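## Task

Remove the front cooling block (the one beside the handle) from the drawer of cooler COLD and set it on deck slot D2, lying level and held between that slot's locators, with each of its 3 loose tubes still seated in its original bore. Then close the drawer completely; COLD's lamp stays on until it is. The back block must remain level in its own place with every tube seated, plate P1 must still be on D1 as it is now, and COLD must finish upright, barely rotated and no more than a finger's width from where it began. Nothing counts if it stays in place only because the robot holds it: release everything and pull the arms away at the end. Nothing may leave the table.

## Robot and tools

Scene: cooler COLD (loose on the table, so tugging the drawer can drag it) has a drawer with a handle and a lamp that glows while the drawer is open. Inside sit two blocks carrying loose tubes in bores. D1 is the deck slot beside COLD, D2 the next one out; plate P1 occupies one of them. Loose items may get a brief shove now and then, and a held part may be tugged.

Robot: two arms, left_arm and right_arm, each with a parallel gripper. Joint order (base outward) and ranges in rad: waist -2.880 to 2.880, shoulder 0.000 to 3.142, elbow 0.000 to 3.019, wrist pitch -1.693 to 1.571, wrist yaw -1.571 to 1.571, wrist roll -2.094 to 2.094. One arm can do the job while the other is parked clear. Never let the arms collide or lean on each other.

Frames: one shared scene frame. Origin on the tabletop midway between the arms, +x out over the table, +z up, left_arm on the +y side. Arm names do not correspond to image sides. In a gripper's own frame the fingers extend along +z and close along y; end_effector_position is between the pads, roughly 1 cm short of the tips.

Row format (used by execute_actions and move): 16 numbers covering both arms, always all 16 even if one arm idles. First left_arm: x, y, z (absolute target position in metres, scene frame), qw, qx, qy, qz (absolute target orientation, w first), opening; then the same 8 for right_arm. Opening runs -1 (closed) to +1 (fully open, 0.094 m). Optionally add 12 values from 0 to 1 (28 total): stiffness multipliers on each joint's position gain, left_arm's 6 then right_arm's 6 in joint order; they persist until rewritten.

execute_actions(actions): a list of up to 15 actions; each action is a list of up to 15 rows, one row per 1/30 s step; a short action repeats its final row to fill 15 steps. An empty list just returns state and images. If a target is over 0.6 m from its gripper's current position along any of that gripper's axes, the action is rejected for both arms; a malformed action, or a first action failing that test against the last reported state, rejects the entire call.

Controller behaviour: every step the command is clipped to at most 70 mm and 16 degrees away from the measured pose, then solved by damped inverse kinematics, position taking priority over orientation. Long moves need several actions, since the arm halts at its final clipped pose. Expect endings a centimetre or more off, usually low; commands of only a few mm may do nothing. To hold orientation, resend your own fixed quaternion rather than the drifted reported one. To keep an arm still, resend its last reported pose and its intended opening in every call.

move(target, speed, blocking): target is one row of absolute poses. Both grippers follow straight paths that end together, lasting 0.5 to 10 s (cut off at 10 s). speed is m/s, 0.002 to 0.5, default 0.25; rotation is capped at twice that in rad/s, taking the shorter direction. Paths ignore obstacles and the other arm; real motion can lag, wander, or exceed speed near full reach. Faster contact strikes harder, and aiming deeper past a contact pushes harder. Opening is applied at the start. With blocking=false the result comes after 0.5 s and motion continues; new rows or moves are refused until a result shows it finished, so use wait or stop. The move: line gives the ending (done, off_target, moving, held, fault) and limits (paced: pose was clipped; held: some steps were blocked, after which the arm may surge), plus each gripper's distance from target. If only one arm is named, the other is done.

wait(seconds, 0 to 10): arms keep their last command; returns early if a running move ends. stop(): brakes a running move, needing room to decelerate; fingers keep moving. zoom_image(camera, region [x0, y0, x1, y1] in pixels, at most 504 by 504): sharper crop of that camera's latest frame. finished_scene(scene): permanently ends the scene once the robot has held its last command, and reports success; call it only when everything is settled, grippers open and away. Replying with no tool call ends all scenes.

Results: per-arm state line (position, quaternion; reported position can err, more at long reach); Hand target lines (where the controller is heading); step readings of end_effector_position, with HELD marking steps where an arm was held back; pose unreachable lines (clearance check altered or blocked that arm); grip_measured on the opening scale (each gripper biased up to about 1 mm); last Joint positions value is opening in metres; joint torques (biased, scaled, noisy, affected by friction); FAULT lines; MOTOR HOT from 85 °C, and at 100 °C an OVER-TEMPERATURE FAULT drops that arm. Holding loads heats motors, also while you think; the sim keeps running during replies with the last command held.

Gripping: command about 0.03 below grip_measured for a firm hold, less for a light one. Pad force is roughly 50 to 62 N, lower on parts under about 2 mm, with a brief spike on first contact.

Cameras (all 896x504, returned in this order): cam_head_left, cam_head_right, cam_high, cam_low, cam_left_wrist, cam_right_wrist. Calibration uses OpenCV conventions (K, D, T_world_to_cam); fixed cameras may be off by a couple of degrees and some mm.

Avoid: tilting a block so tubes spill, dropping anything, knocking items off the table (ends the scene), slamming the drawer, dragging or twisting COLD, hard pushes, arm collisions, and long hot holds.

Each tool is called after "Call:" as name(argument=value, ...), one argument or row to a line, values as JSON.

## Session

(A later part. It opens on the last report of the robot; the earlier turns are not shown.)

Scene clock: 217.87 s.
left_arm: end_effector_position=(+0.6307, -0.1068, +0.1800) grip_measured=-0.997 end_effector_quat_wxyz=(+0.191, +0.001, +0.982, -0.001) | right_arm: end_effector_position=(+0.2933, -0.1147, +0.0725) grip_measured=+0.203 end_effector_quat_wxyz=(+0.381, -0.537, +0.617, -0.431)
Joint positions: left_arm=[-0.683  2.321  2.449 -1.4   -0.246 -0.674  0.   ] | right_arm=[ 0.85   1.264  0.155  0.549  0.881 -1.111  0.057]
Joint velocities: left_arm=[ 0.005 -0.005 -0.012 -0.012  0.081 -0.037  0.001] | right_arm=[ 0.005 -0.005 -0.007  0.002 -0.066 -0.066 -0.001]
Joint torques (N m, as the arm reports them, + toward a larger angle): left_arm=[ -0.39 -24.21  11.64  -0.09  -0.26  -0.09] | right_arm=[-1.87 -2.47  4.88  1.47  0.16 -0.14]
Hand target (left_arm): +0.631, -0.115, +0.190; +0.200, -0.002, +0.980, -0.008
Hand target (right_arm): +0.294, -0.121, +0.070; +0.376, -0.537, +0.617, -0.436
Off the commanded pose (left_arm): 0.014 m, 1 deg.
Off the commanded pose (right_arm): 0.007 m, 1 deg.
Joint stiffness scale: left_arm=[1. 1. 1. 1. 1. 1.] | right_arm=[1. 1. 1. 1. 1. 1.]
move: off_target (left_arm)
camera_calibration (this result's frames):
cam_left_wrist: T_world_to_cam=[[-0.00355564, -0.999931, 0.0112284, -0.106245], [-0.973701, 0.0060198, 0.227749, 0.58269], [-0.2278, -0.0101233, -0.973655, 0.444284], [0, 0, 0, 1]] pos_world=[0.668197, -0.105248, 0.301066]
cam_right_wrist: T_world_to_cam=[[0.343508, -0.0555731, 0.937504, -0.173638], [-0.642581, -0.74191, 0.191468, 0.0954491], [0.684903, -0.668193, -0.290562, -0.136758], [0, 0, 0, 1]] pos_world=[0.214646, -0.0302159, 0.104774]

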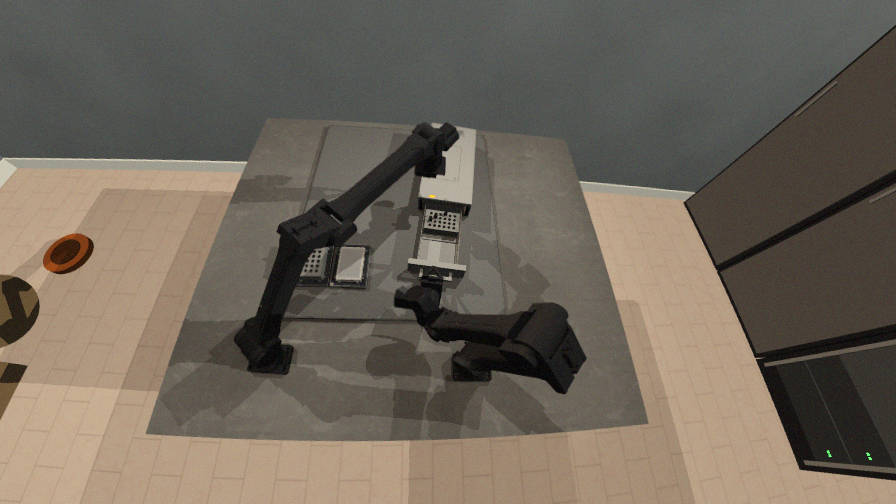

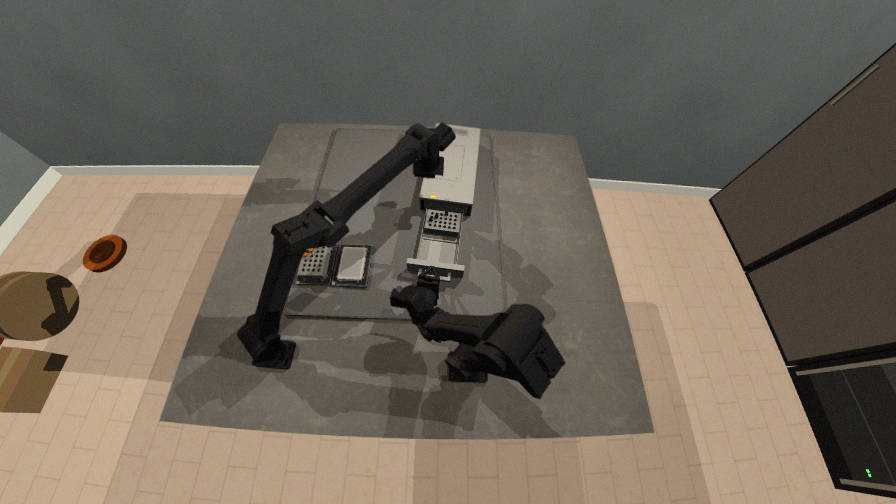

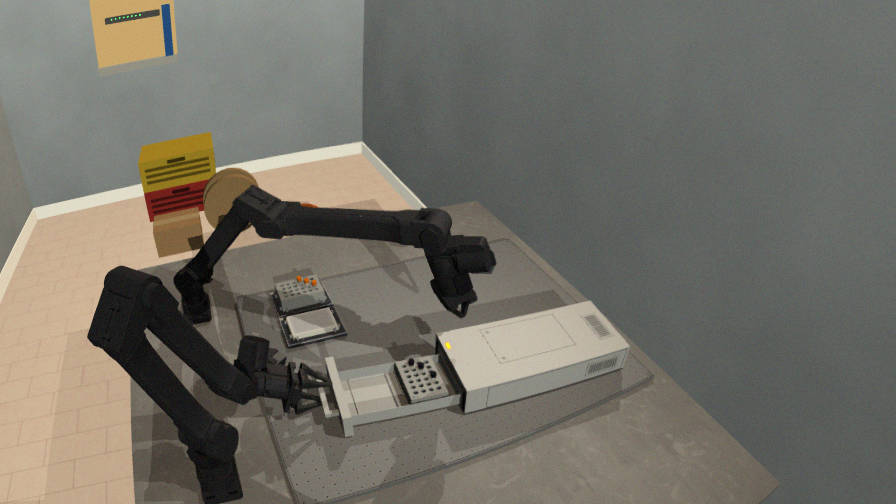

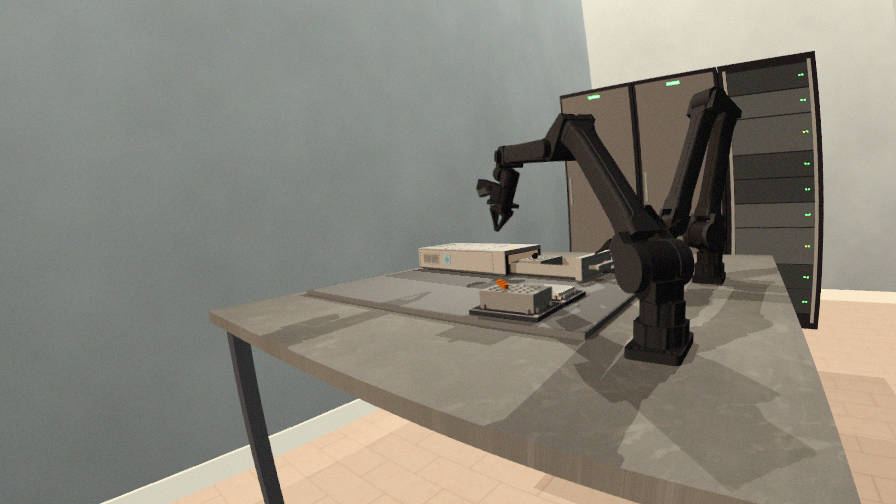

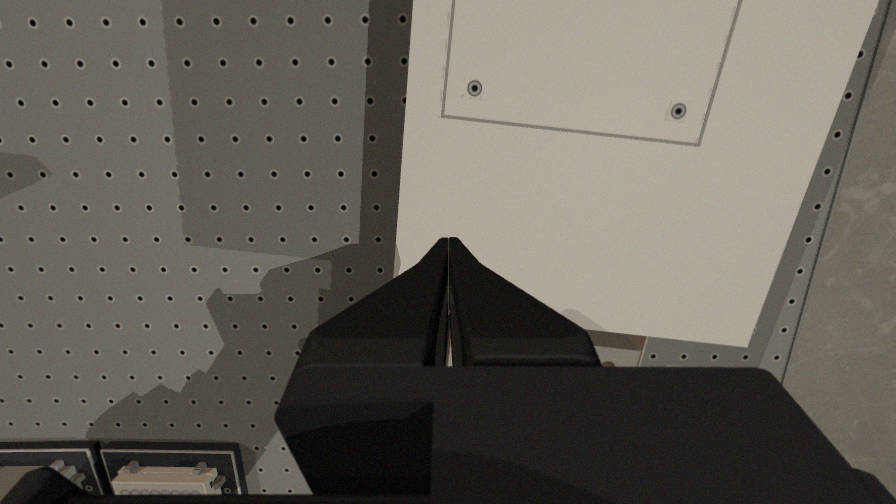

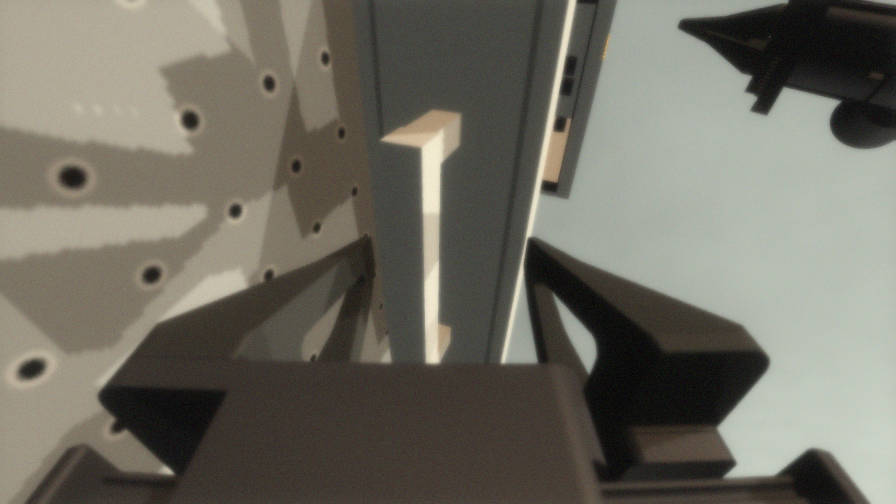

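Call:
move(
  target=[0.65,-0.145,0.09,0.2,0,0.98,0,-1,0.292,-0.121,0.068,0.376,-0.537,0.618,-0.433,-1],
  speed=0.06,
)

Call:
move(
  target=[0.65,-0.145,0.09,0.2,0,0.98,0,-1,0.54,-0.151,0.068,0.376,-0.537,0.618,-0.433,-1],
  speed=0.07,
)

Call:
move(
  target=[0.65,-0.145,0.09,0.2,0,0.98,0,-1,0.57,-0.155,0.068,0.376,-0.537,0.618,-0.433,-1],
  speed=0.02,
)

Scene clock: 223.43 s.
left_arm: end_effector_position=(+0.6481, -0.1266, +0.1210) grip_measured=-0.998 end_effector_quat_wxyz=(+0.203, -0.003, +0.979, +0.000) | right_arm: end_effector_position=(+0.2885, -0.1166, +0.0626) grip_measured=-0.711 end_effector_quat_wxyz=(+0.374, -0.548, +0.618, -0.422)
Joint positions: left_arm=[-0.692  2.415  2.461 -1.305 -0.267 -0.685  0.   ] | right_arm=[ 0.85   1.277  0.143  0.541  0.862 -1.098  0.014]
Joint velocities: left_arm=[ 0.005  0.005 -0.017  0.037 -0.037 -0.037  0.   ] | right_arm=[-0.005 -0.005 -0.002  0.022 -0.037  0.007 -0.   ]
Joint torques (N m, as the arm reports them, + toward a larger angle): left_arm=[ -1.06 -21.9   10.39   1.55  -0.08  -0.09] | right_arm=[-1.59 -3.2   5.43  1.65  0.92 -0.14]
Hand target (left_arm): +0.648, -0.144, +0.091; +0.201, -0.000, +0.980, -0.001
Hand target (right_arm): +0.292, -0.121, +0.068; +0.376, -0.537, +0.619, -0.433
Off the commanded pose (left_arm): 0.036 m, 0 deg.
Off the commanded pose (right_arm): 0.008 m, 2 deg.
Joint stiffness scale: left_arm=[1. 1. 1. 1. 1. 1.] | right_arm=[1. 1. 1. 1. 1. 1.]
move: off_target (left_arm)
camera_calibration (this result's frames):
cam_left_wrist: T_world_to_cam=[[0.00396131, -0.99995, 0.00920748, -0.129948], [-0.978739, -0.00198874, 0.2051, 0.618227], [-0.205071, -0.00982418, -0.978698, 0.376439], [0, 0, 0, 1]] pos_world=[0.682794, -0.125014, 0.242819]
cam_right_wrist: T_world_to_cam=[[0.370445, -0.0464149, 0.927694, -0.168889], [-0.627725, -0.748669, 0.213204, 0.0864048], [0.68464, -0.661317, -0.306477, -0.13575], [0, 0, 0, 1]] pos_world=[0.209742, -0.0329241, 0.0966508]

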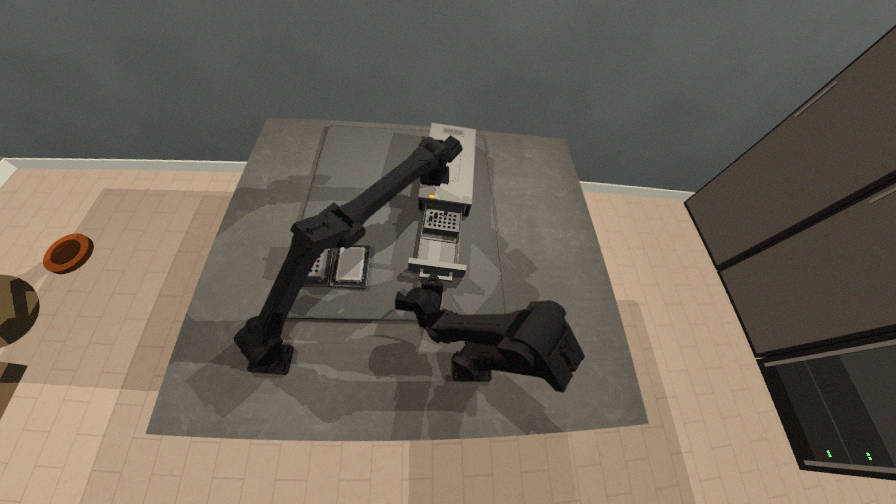

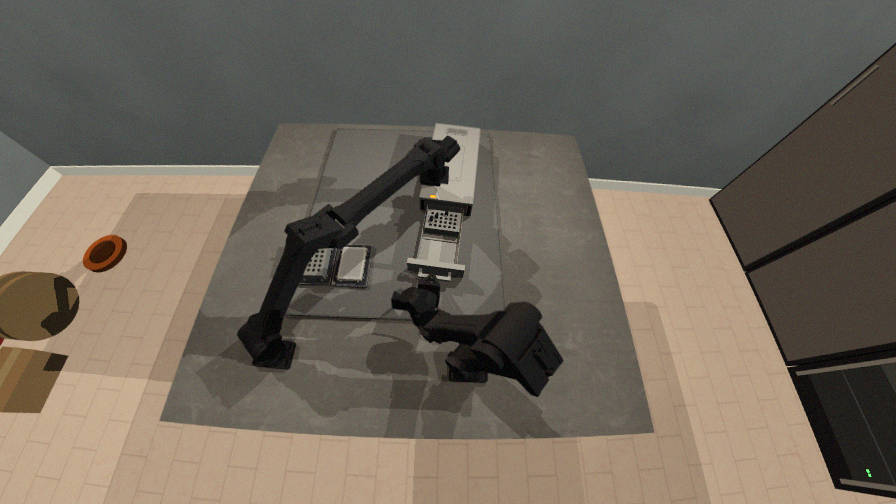

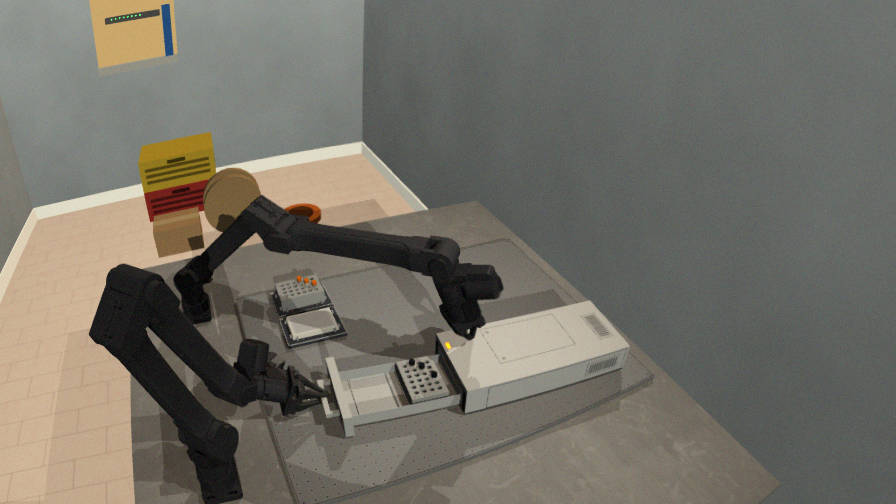

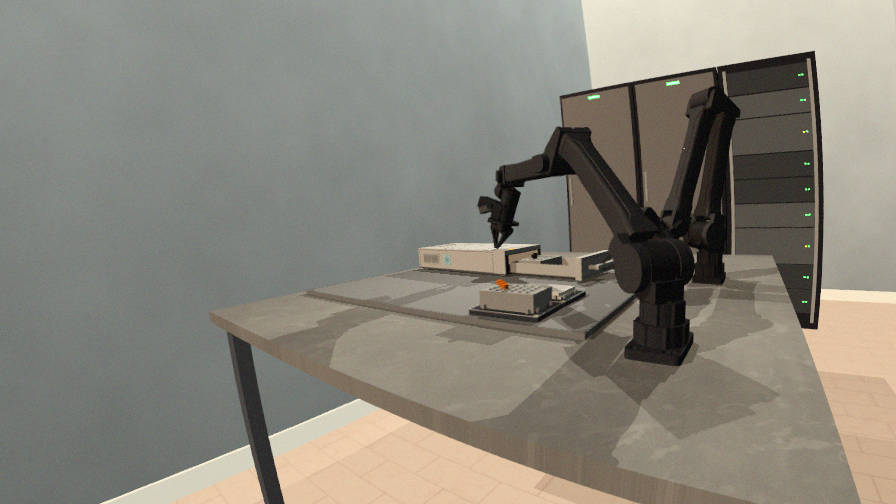

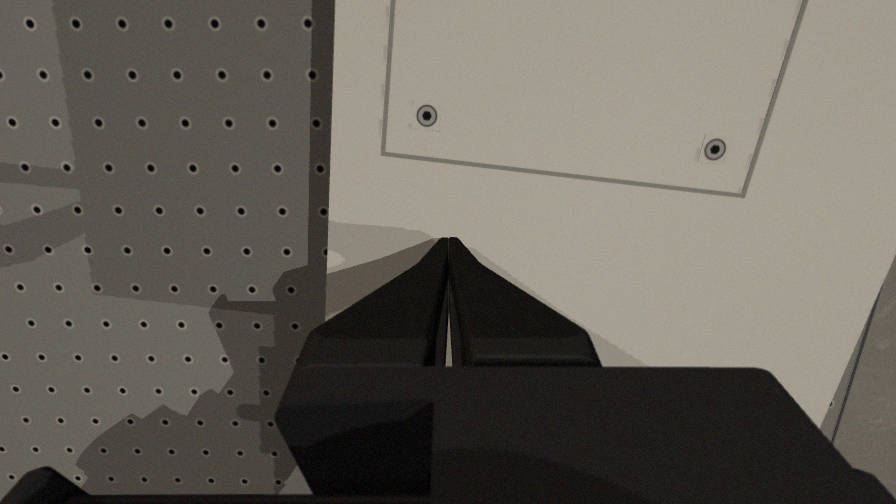

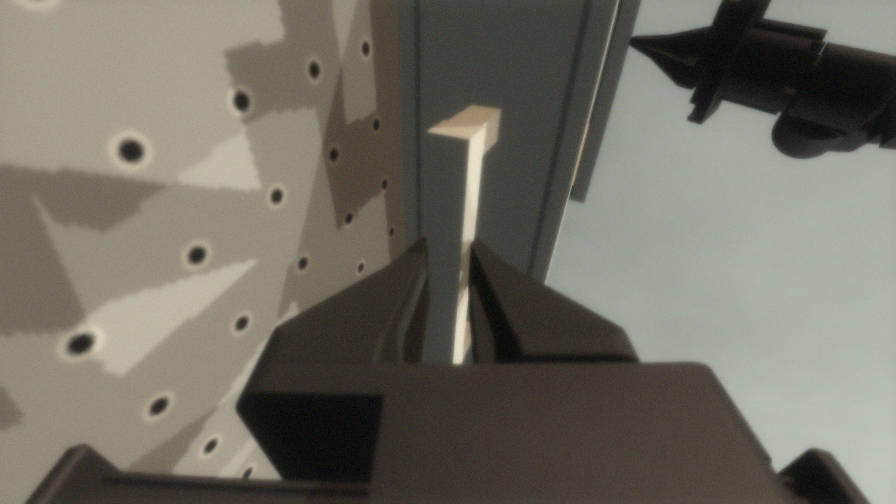

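Scene clock: 227.40 s.
left_arm: end_effector_position=(+0.6480, -0.1268, +0.1210) grip_measured=-0.998 end_effector_quat_wxyz=(+0.203, -0.003, +0.979, +0.000) | right_arm: end_effector_position=(+0.5262, -0.1471, +0.0697) grip_measured=-0.711 end_effector_quat_wxyz=(+0.382, -0.540, +0.614, -0.430)
Joint positions: left_arm=[-0.693  2.415  2.461 -1.305 -0.267 -0.685  0.   ] | right_arm=[ 0.327  1.721  0.626  0.718  0.405 -1.412  0.014]
Joint velocities: left_arm=[-0.005 -0.005 -0.007 -0.002  0.051  0.007  0.001] | right_arm=[-0.005  0.005  0.017 -0.022  0.007 -0.051 -0.001]
Joint torques (N m, as the arm reports them, + toward a larger angle): left_arm=[ -1.03 -21.45  10.33   1.67  -0.07  -0.08] | right_arm=[ -2.16 -11.53   9.14   0.39   0.11  -0.15]
Hand target (left_arm): +0.647, -0.144, +0.090; +0.200, +0.000, +0.980, -0.000
Hand target (right_arm): +0.541, -0.155, +0.073; +0.375, -0.538, +0.614, -0.439
Off the commanded pose (left_arm): 0.036 m, 0 deg.
Off the commanded pose (right_arm): 0.014 m, 1 deg.
Joint stiffness scale: left_arm=[1. 1. 1. 1. 1. 1.] | right_arm=[1. 1. 1. 1. 1. 1.]
move: off_target (left_arm, right_arm)
camera_calibration (this result's frames):
cam_left_wrist: T_world_to_cam=[[0.00357985, -0.999951, 0.00920748, -0.129942], [-0.97874, -0.00161537, 0.2051, 0.618088], [-0.205075, -0.00974595, -0.978698, 0.37641], [0, 0, 0, 1]] pos_world=[0.682605, -0.125269, 0.242819]
cam_right_wrist: T_world_to_cam=[[0.344663, -0.0483677, 0.93748, -0.252356], [-0.636711, -0.745881, 0.195603, 0.217691], [0.689787, -0.664321, -0.287874, -0.320986], [0, 0, 0, 1]] pos_world=[0.446996, -0.0630719, 0.101594]

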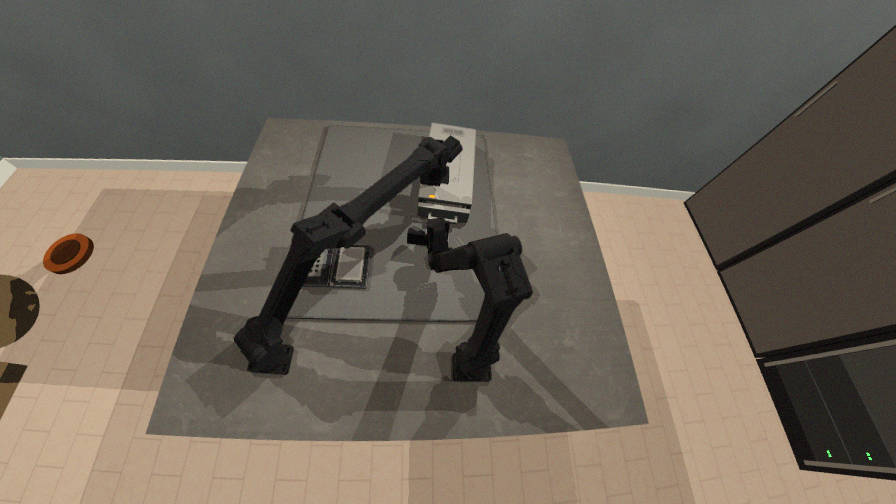

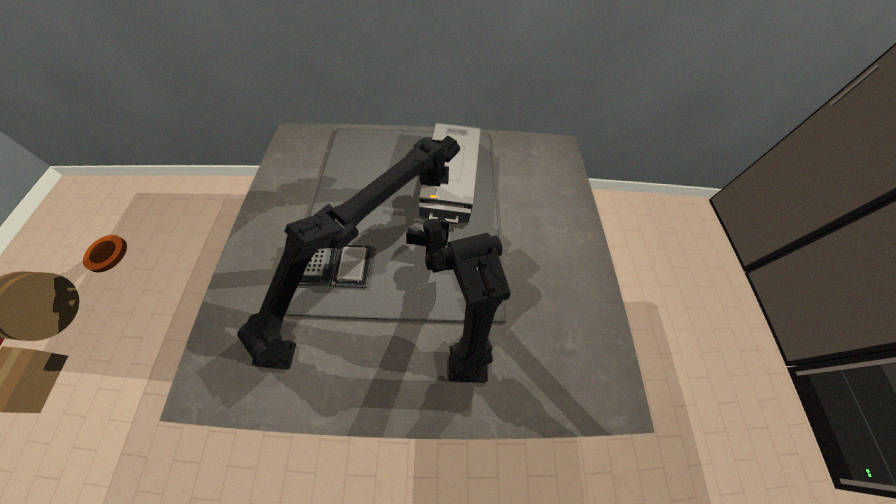

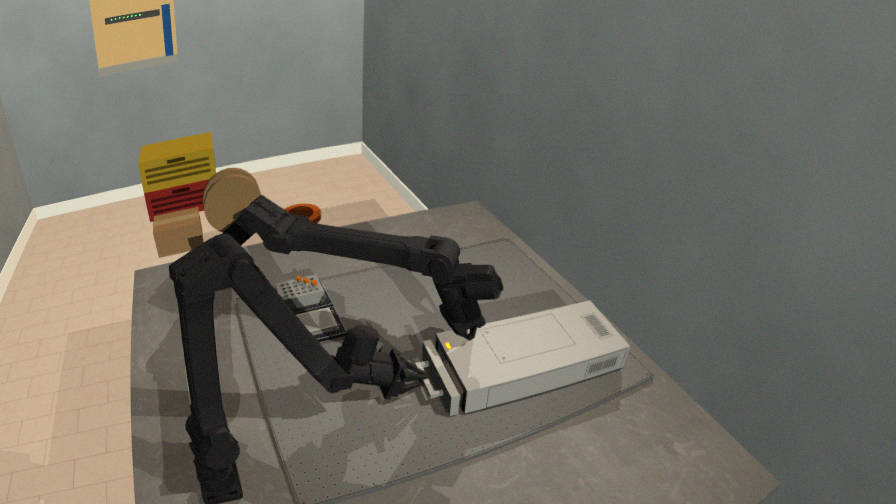

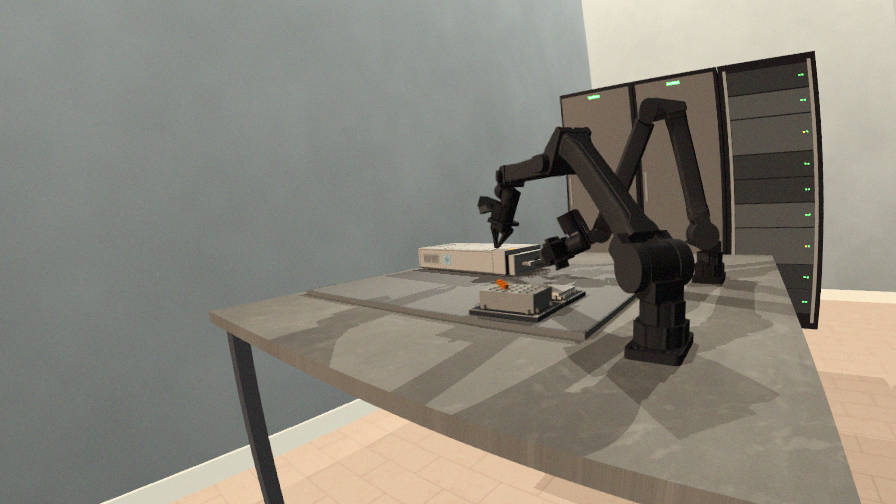

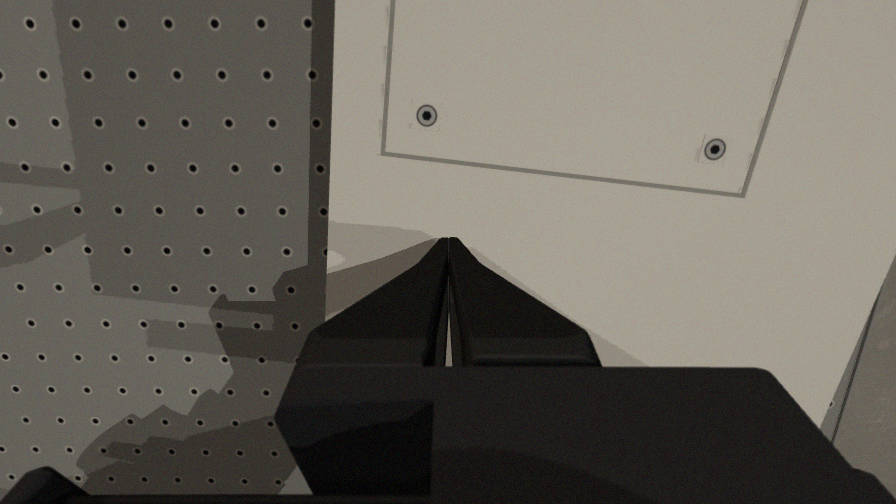

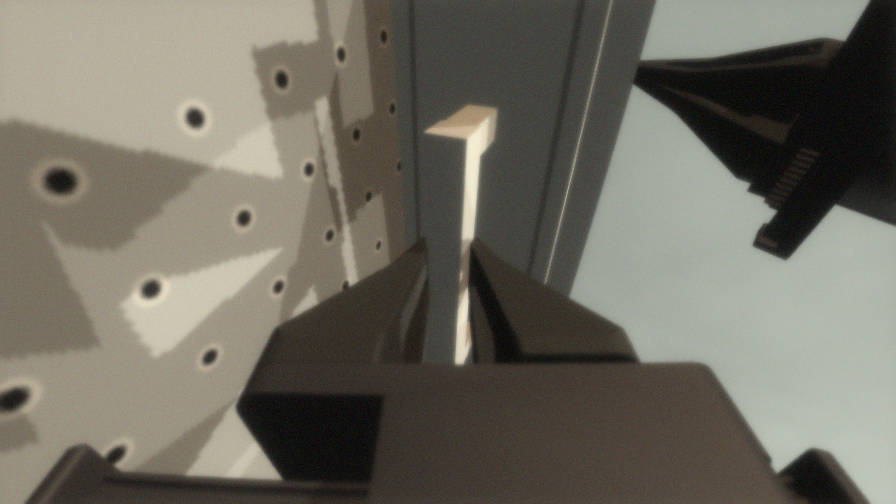

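Scene clock: 229.83 s.
left_arm: end_effector_position=(+0.6480, -0.1268, +0.1210) grip_measured=-0.998 end_effector_quat_wxyz=(+0.203, -0.003, +0.979, +0.000) | right_arm: end_effector_position=(+0.5409, -0.1488, +0.0697) grip_measured=-0.711 end_effector_quat_wxyz=(+0.382, -0.539, +0.615, -0.430)
Joint positions: left_arm=[-0.693  2.415  2.461 -1.305 -0.267 -0.685  0.   ] | right_arm=[ 0.312  1.743  0.665  0.703  0.392 -1.414  0.014]
Joint velocities: left_arm=[ 0.005 -0.005 -0.002 -0.007 -0.051  0.007  0.001] | right_arm=[-0.005 -0.005 -0.017 -0.002  0.007  0.022 -0.   ]
Joint torques (N m, as the arm reports them, + toward a larger angle): left_arm=[ -1.03 -21.46  10.34   1.67  -0.08  -0.08] | right_arm=[-2.64 -9.64 12.24 -0.07 -0.34 -0.09]
Hand target (left_arm): +0.648, -0.143, +0.090; +0.200, +0.000, +0.980, -0.000
Hand target (right_arm): +0.567, -0.156, +0.070; +0.376, -0.537, +0.618, -0.434
Off the commanded pose (left_arm): 0.036 m, 0 deg.
Off the commanded pose (right_arm): 0.030 m, 1 deg.
Joint stiffness scale: left_arm=[1. 1. 1. 1. 1. 1.] | right_arm=[1. 1. 1. 1. 1. 1.]
move: off_target (left_arm, right_arm)
camera_calibration (this result's frames):
cam_left_wrist: T_world_to_cam=[[0.00357985, -0.999951, 0.00920748, -0.129942], [-0.97874, -0.00161537, 0.2051, 0.618088], [-0.205075, -0.00974595, -0.978698, 0.37641], [0, 0, 0, 1]] pos_world=[0.682605, -0.125269, 0.242819]
cam_right_wrist: T_world_to_cam=[[0.344729, -0.0525175, 0.937232, -0.258219], [-0.638126, -0.745364, 0.192947, 0.226796], [0.688446, -0.664586, -0.290462, -0.331356], [0, 0, 0, 1]] pos_world=[0.461861, -0.0647303, 0.102006]

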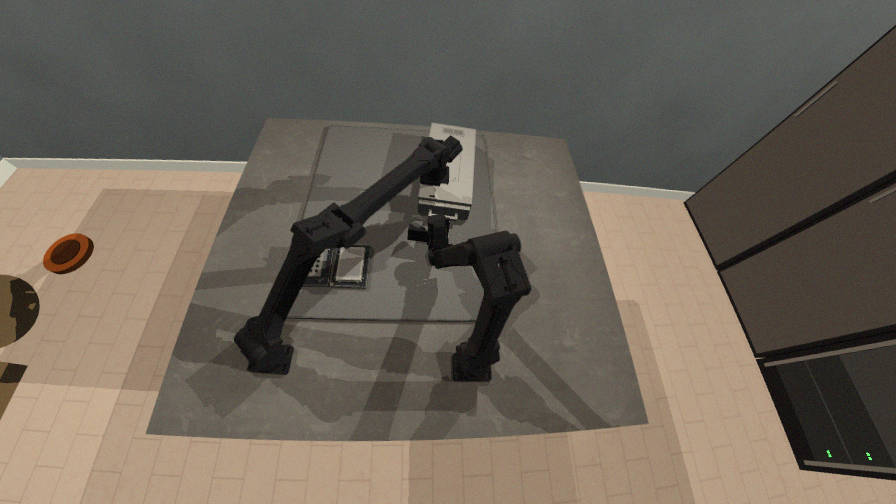

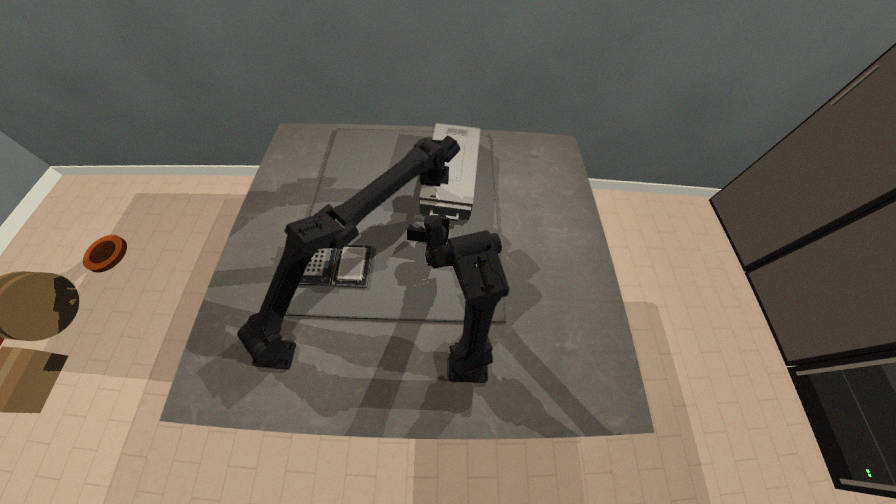

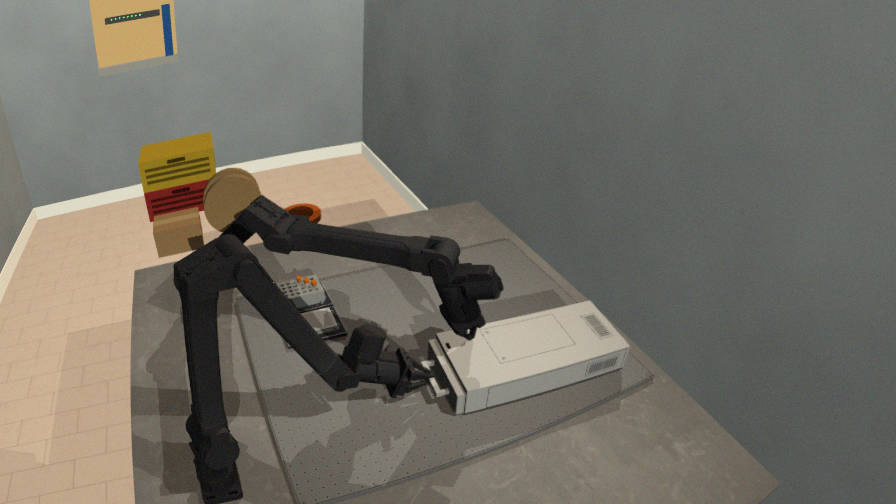

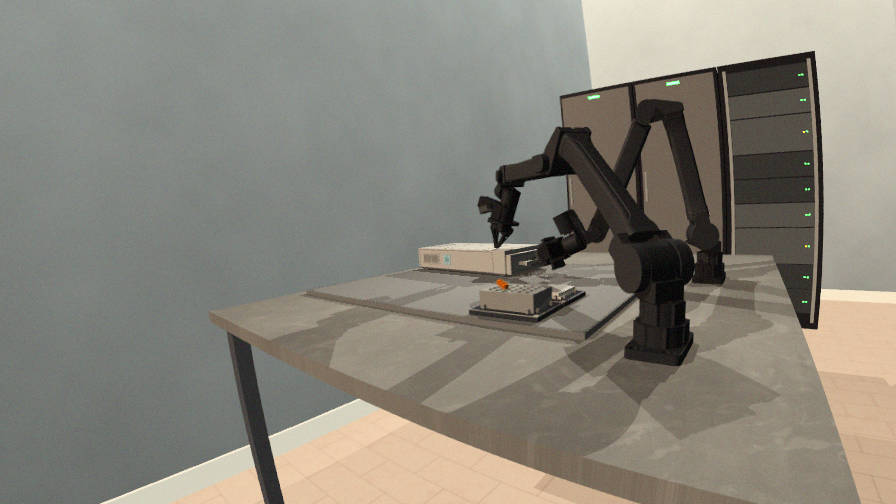

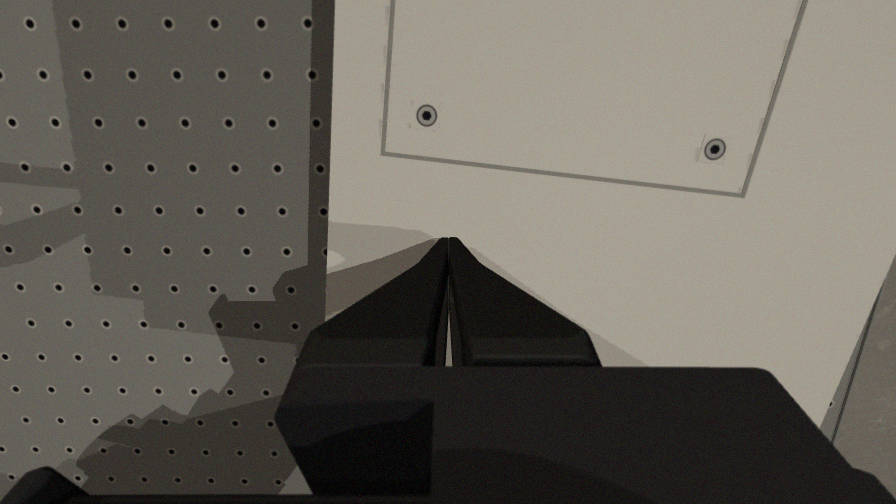

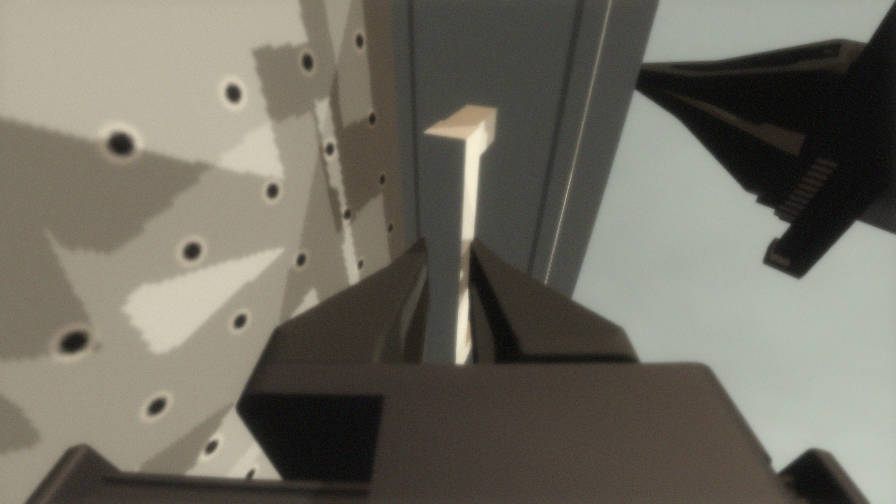

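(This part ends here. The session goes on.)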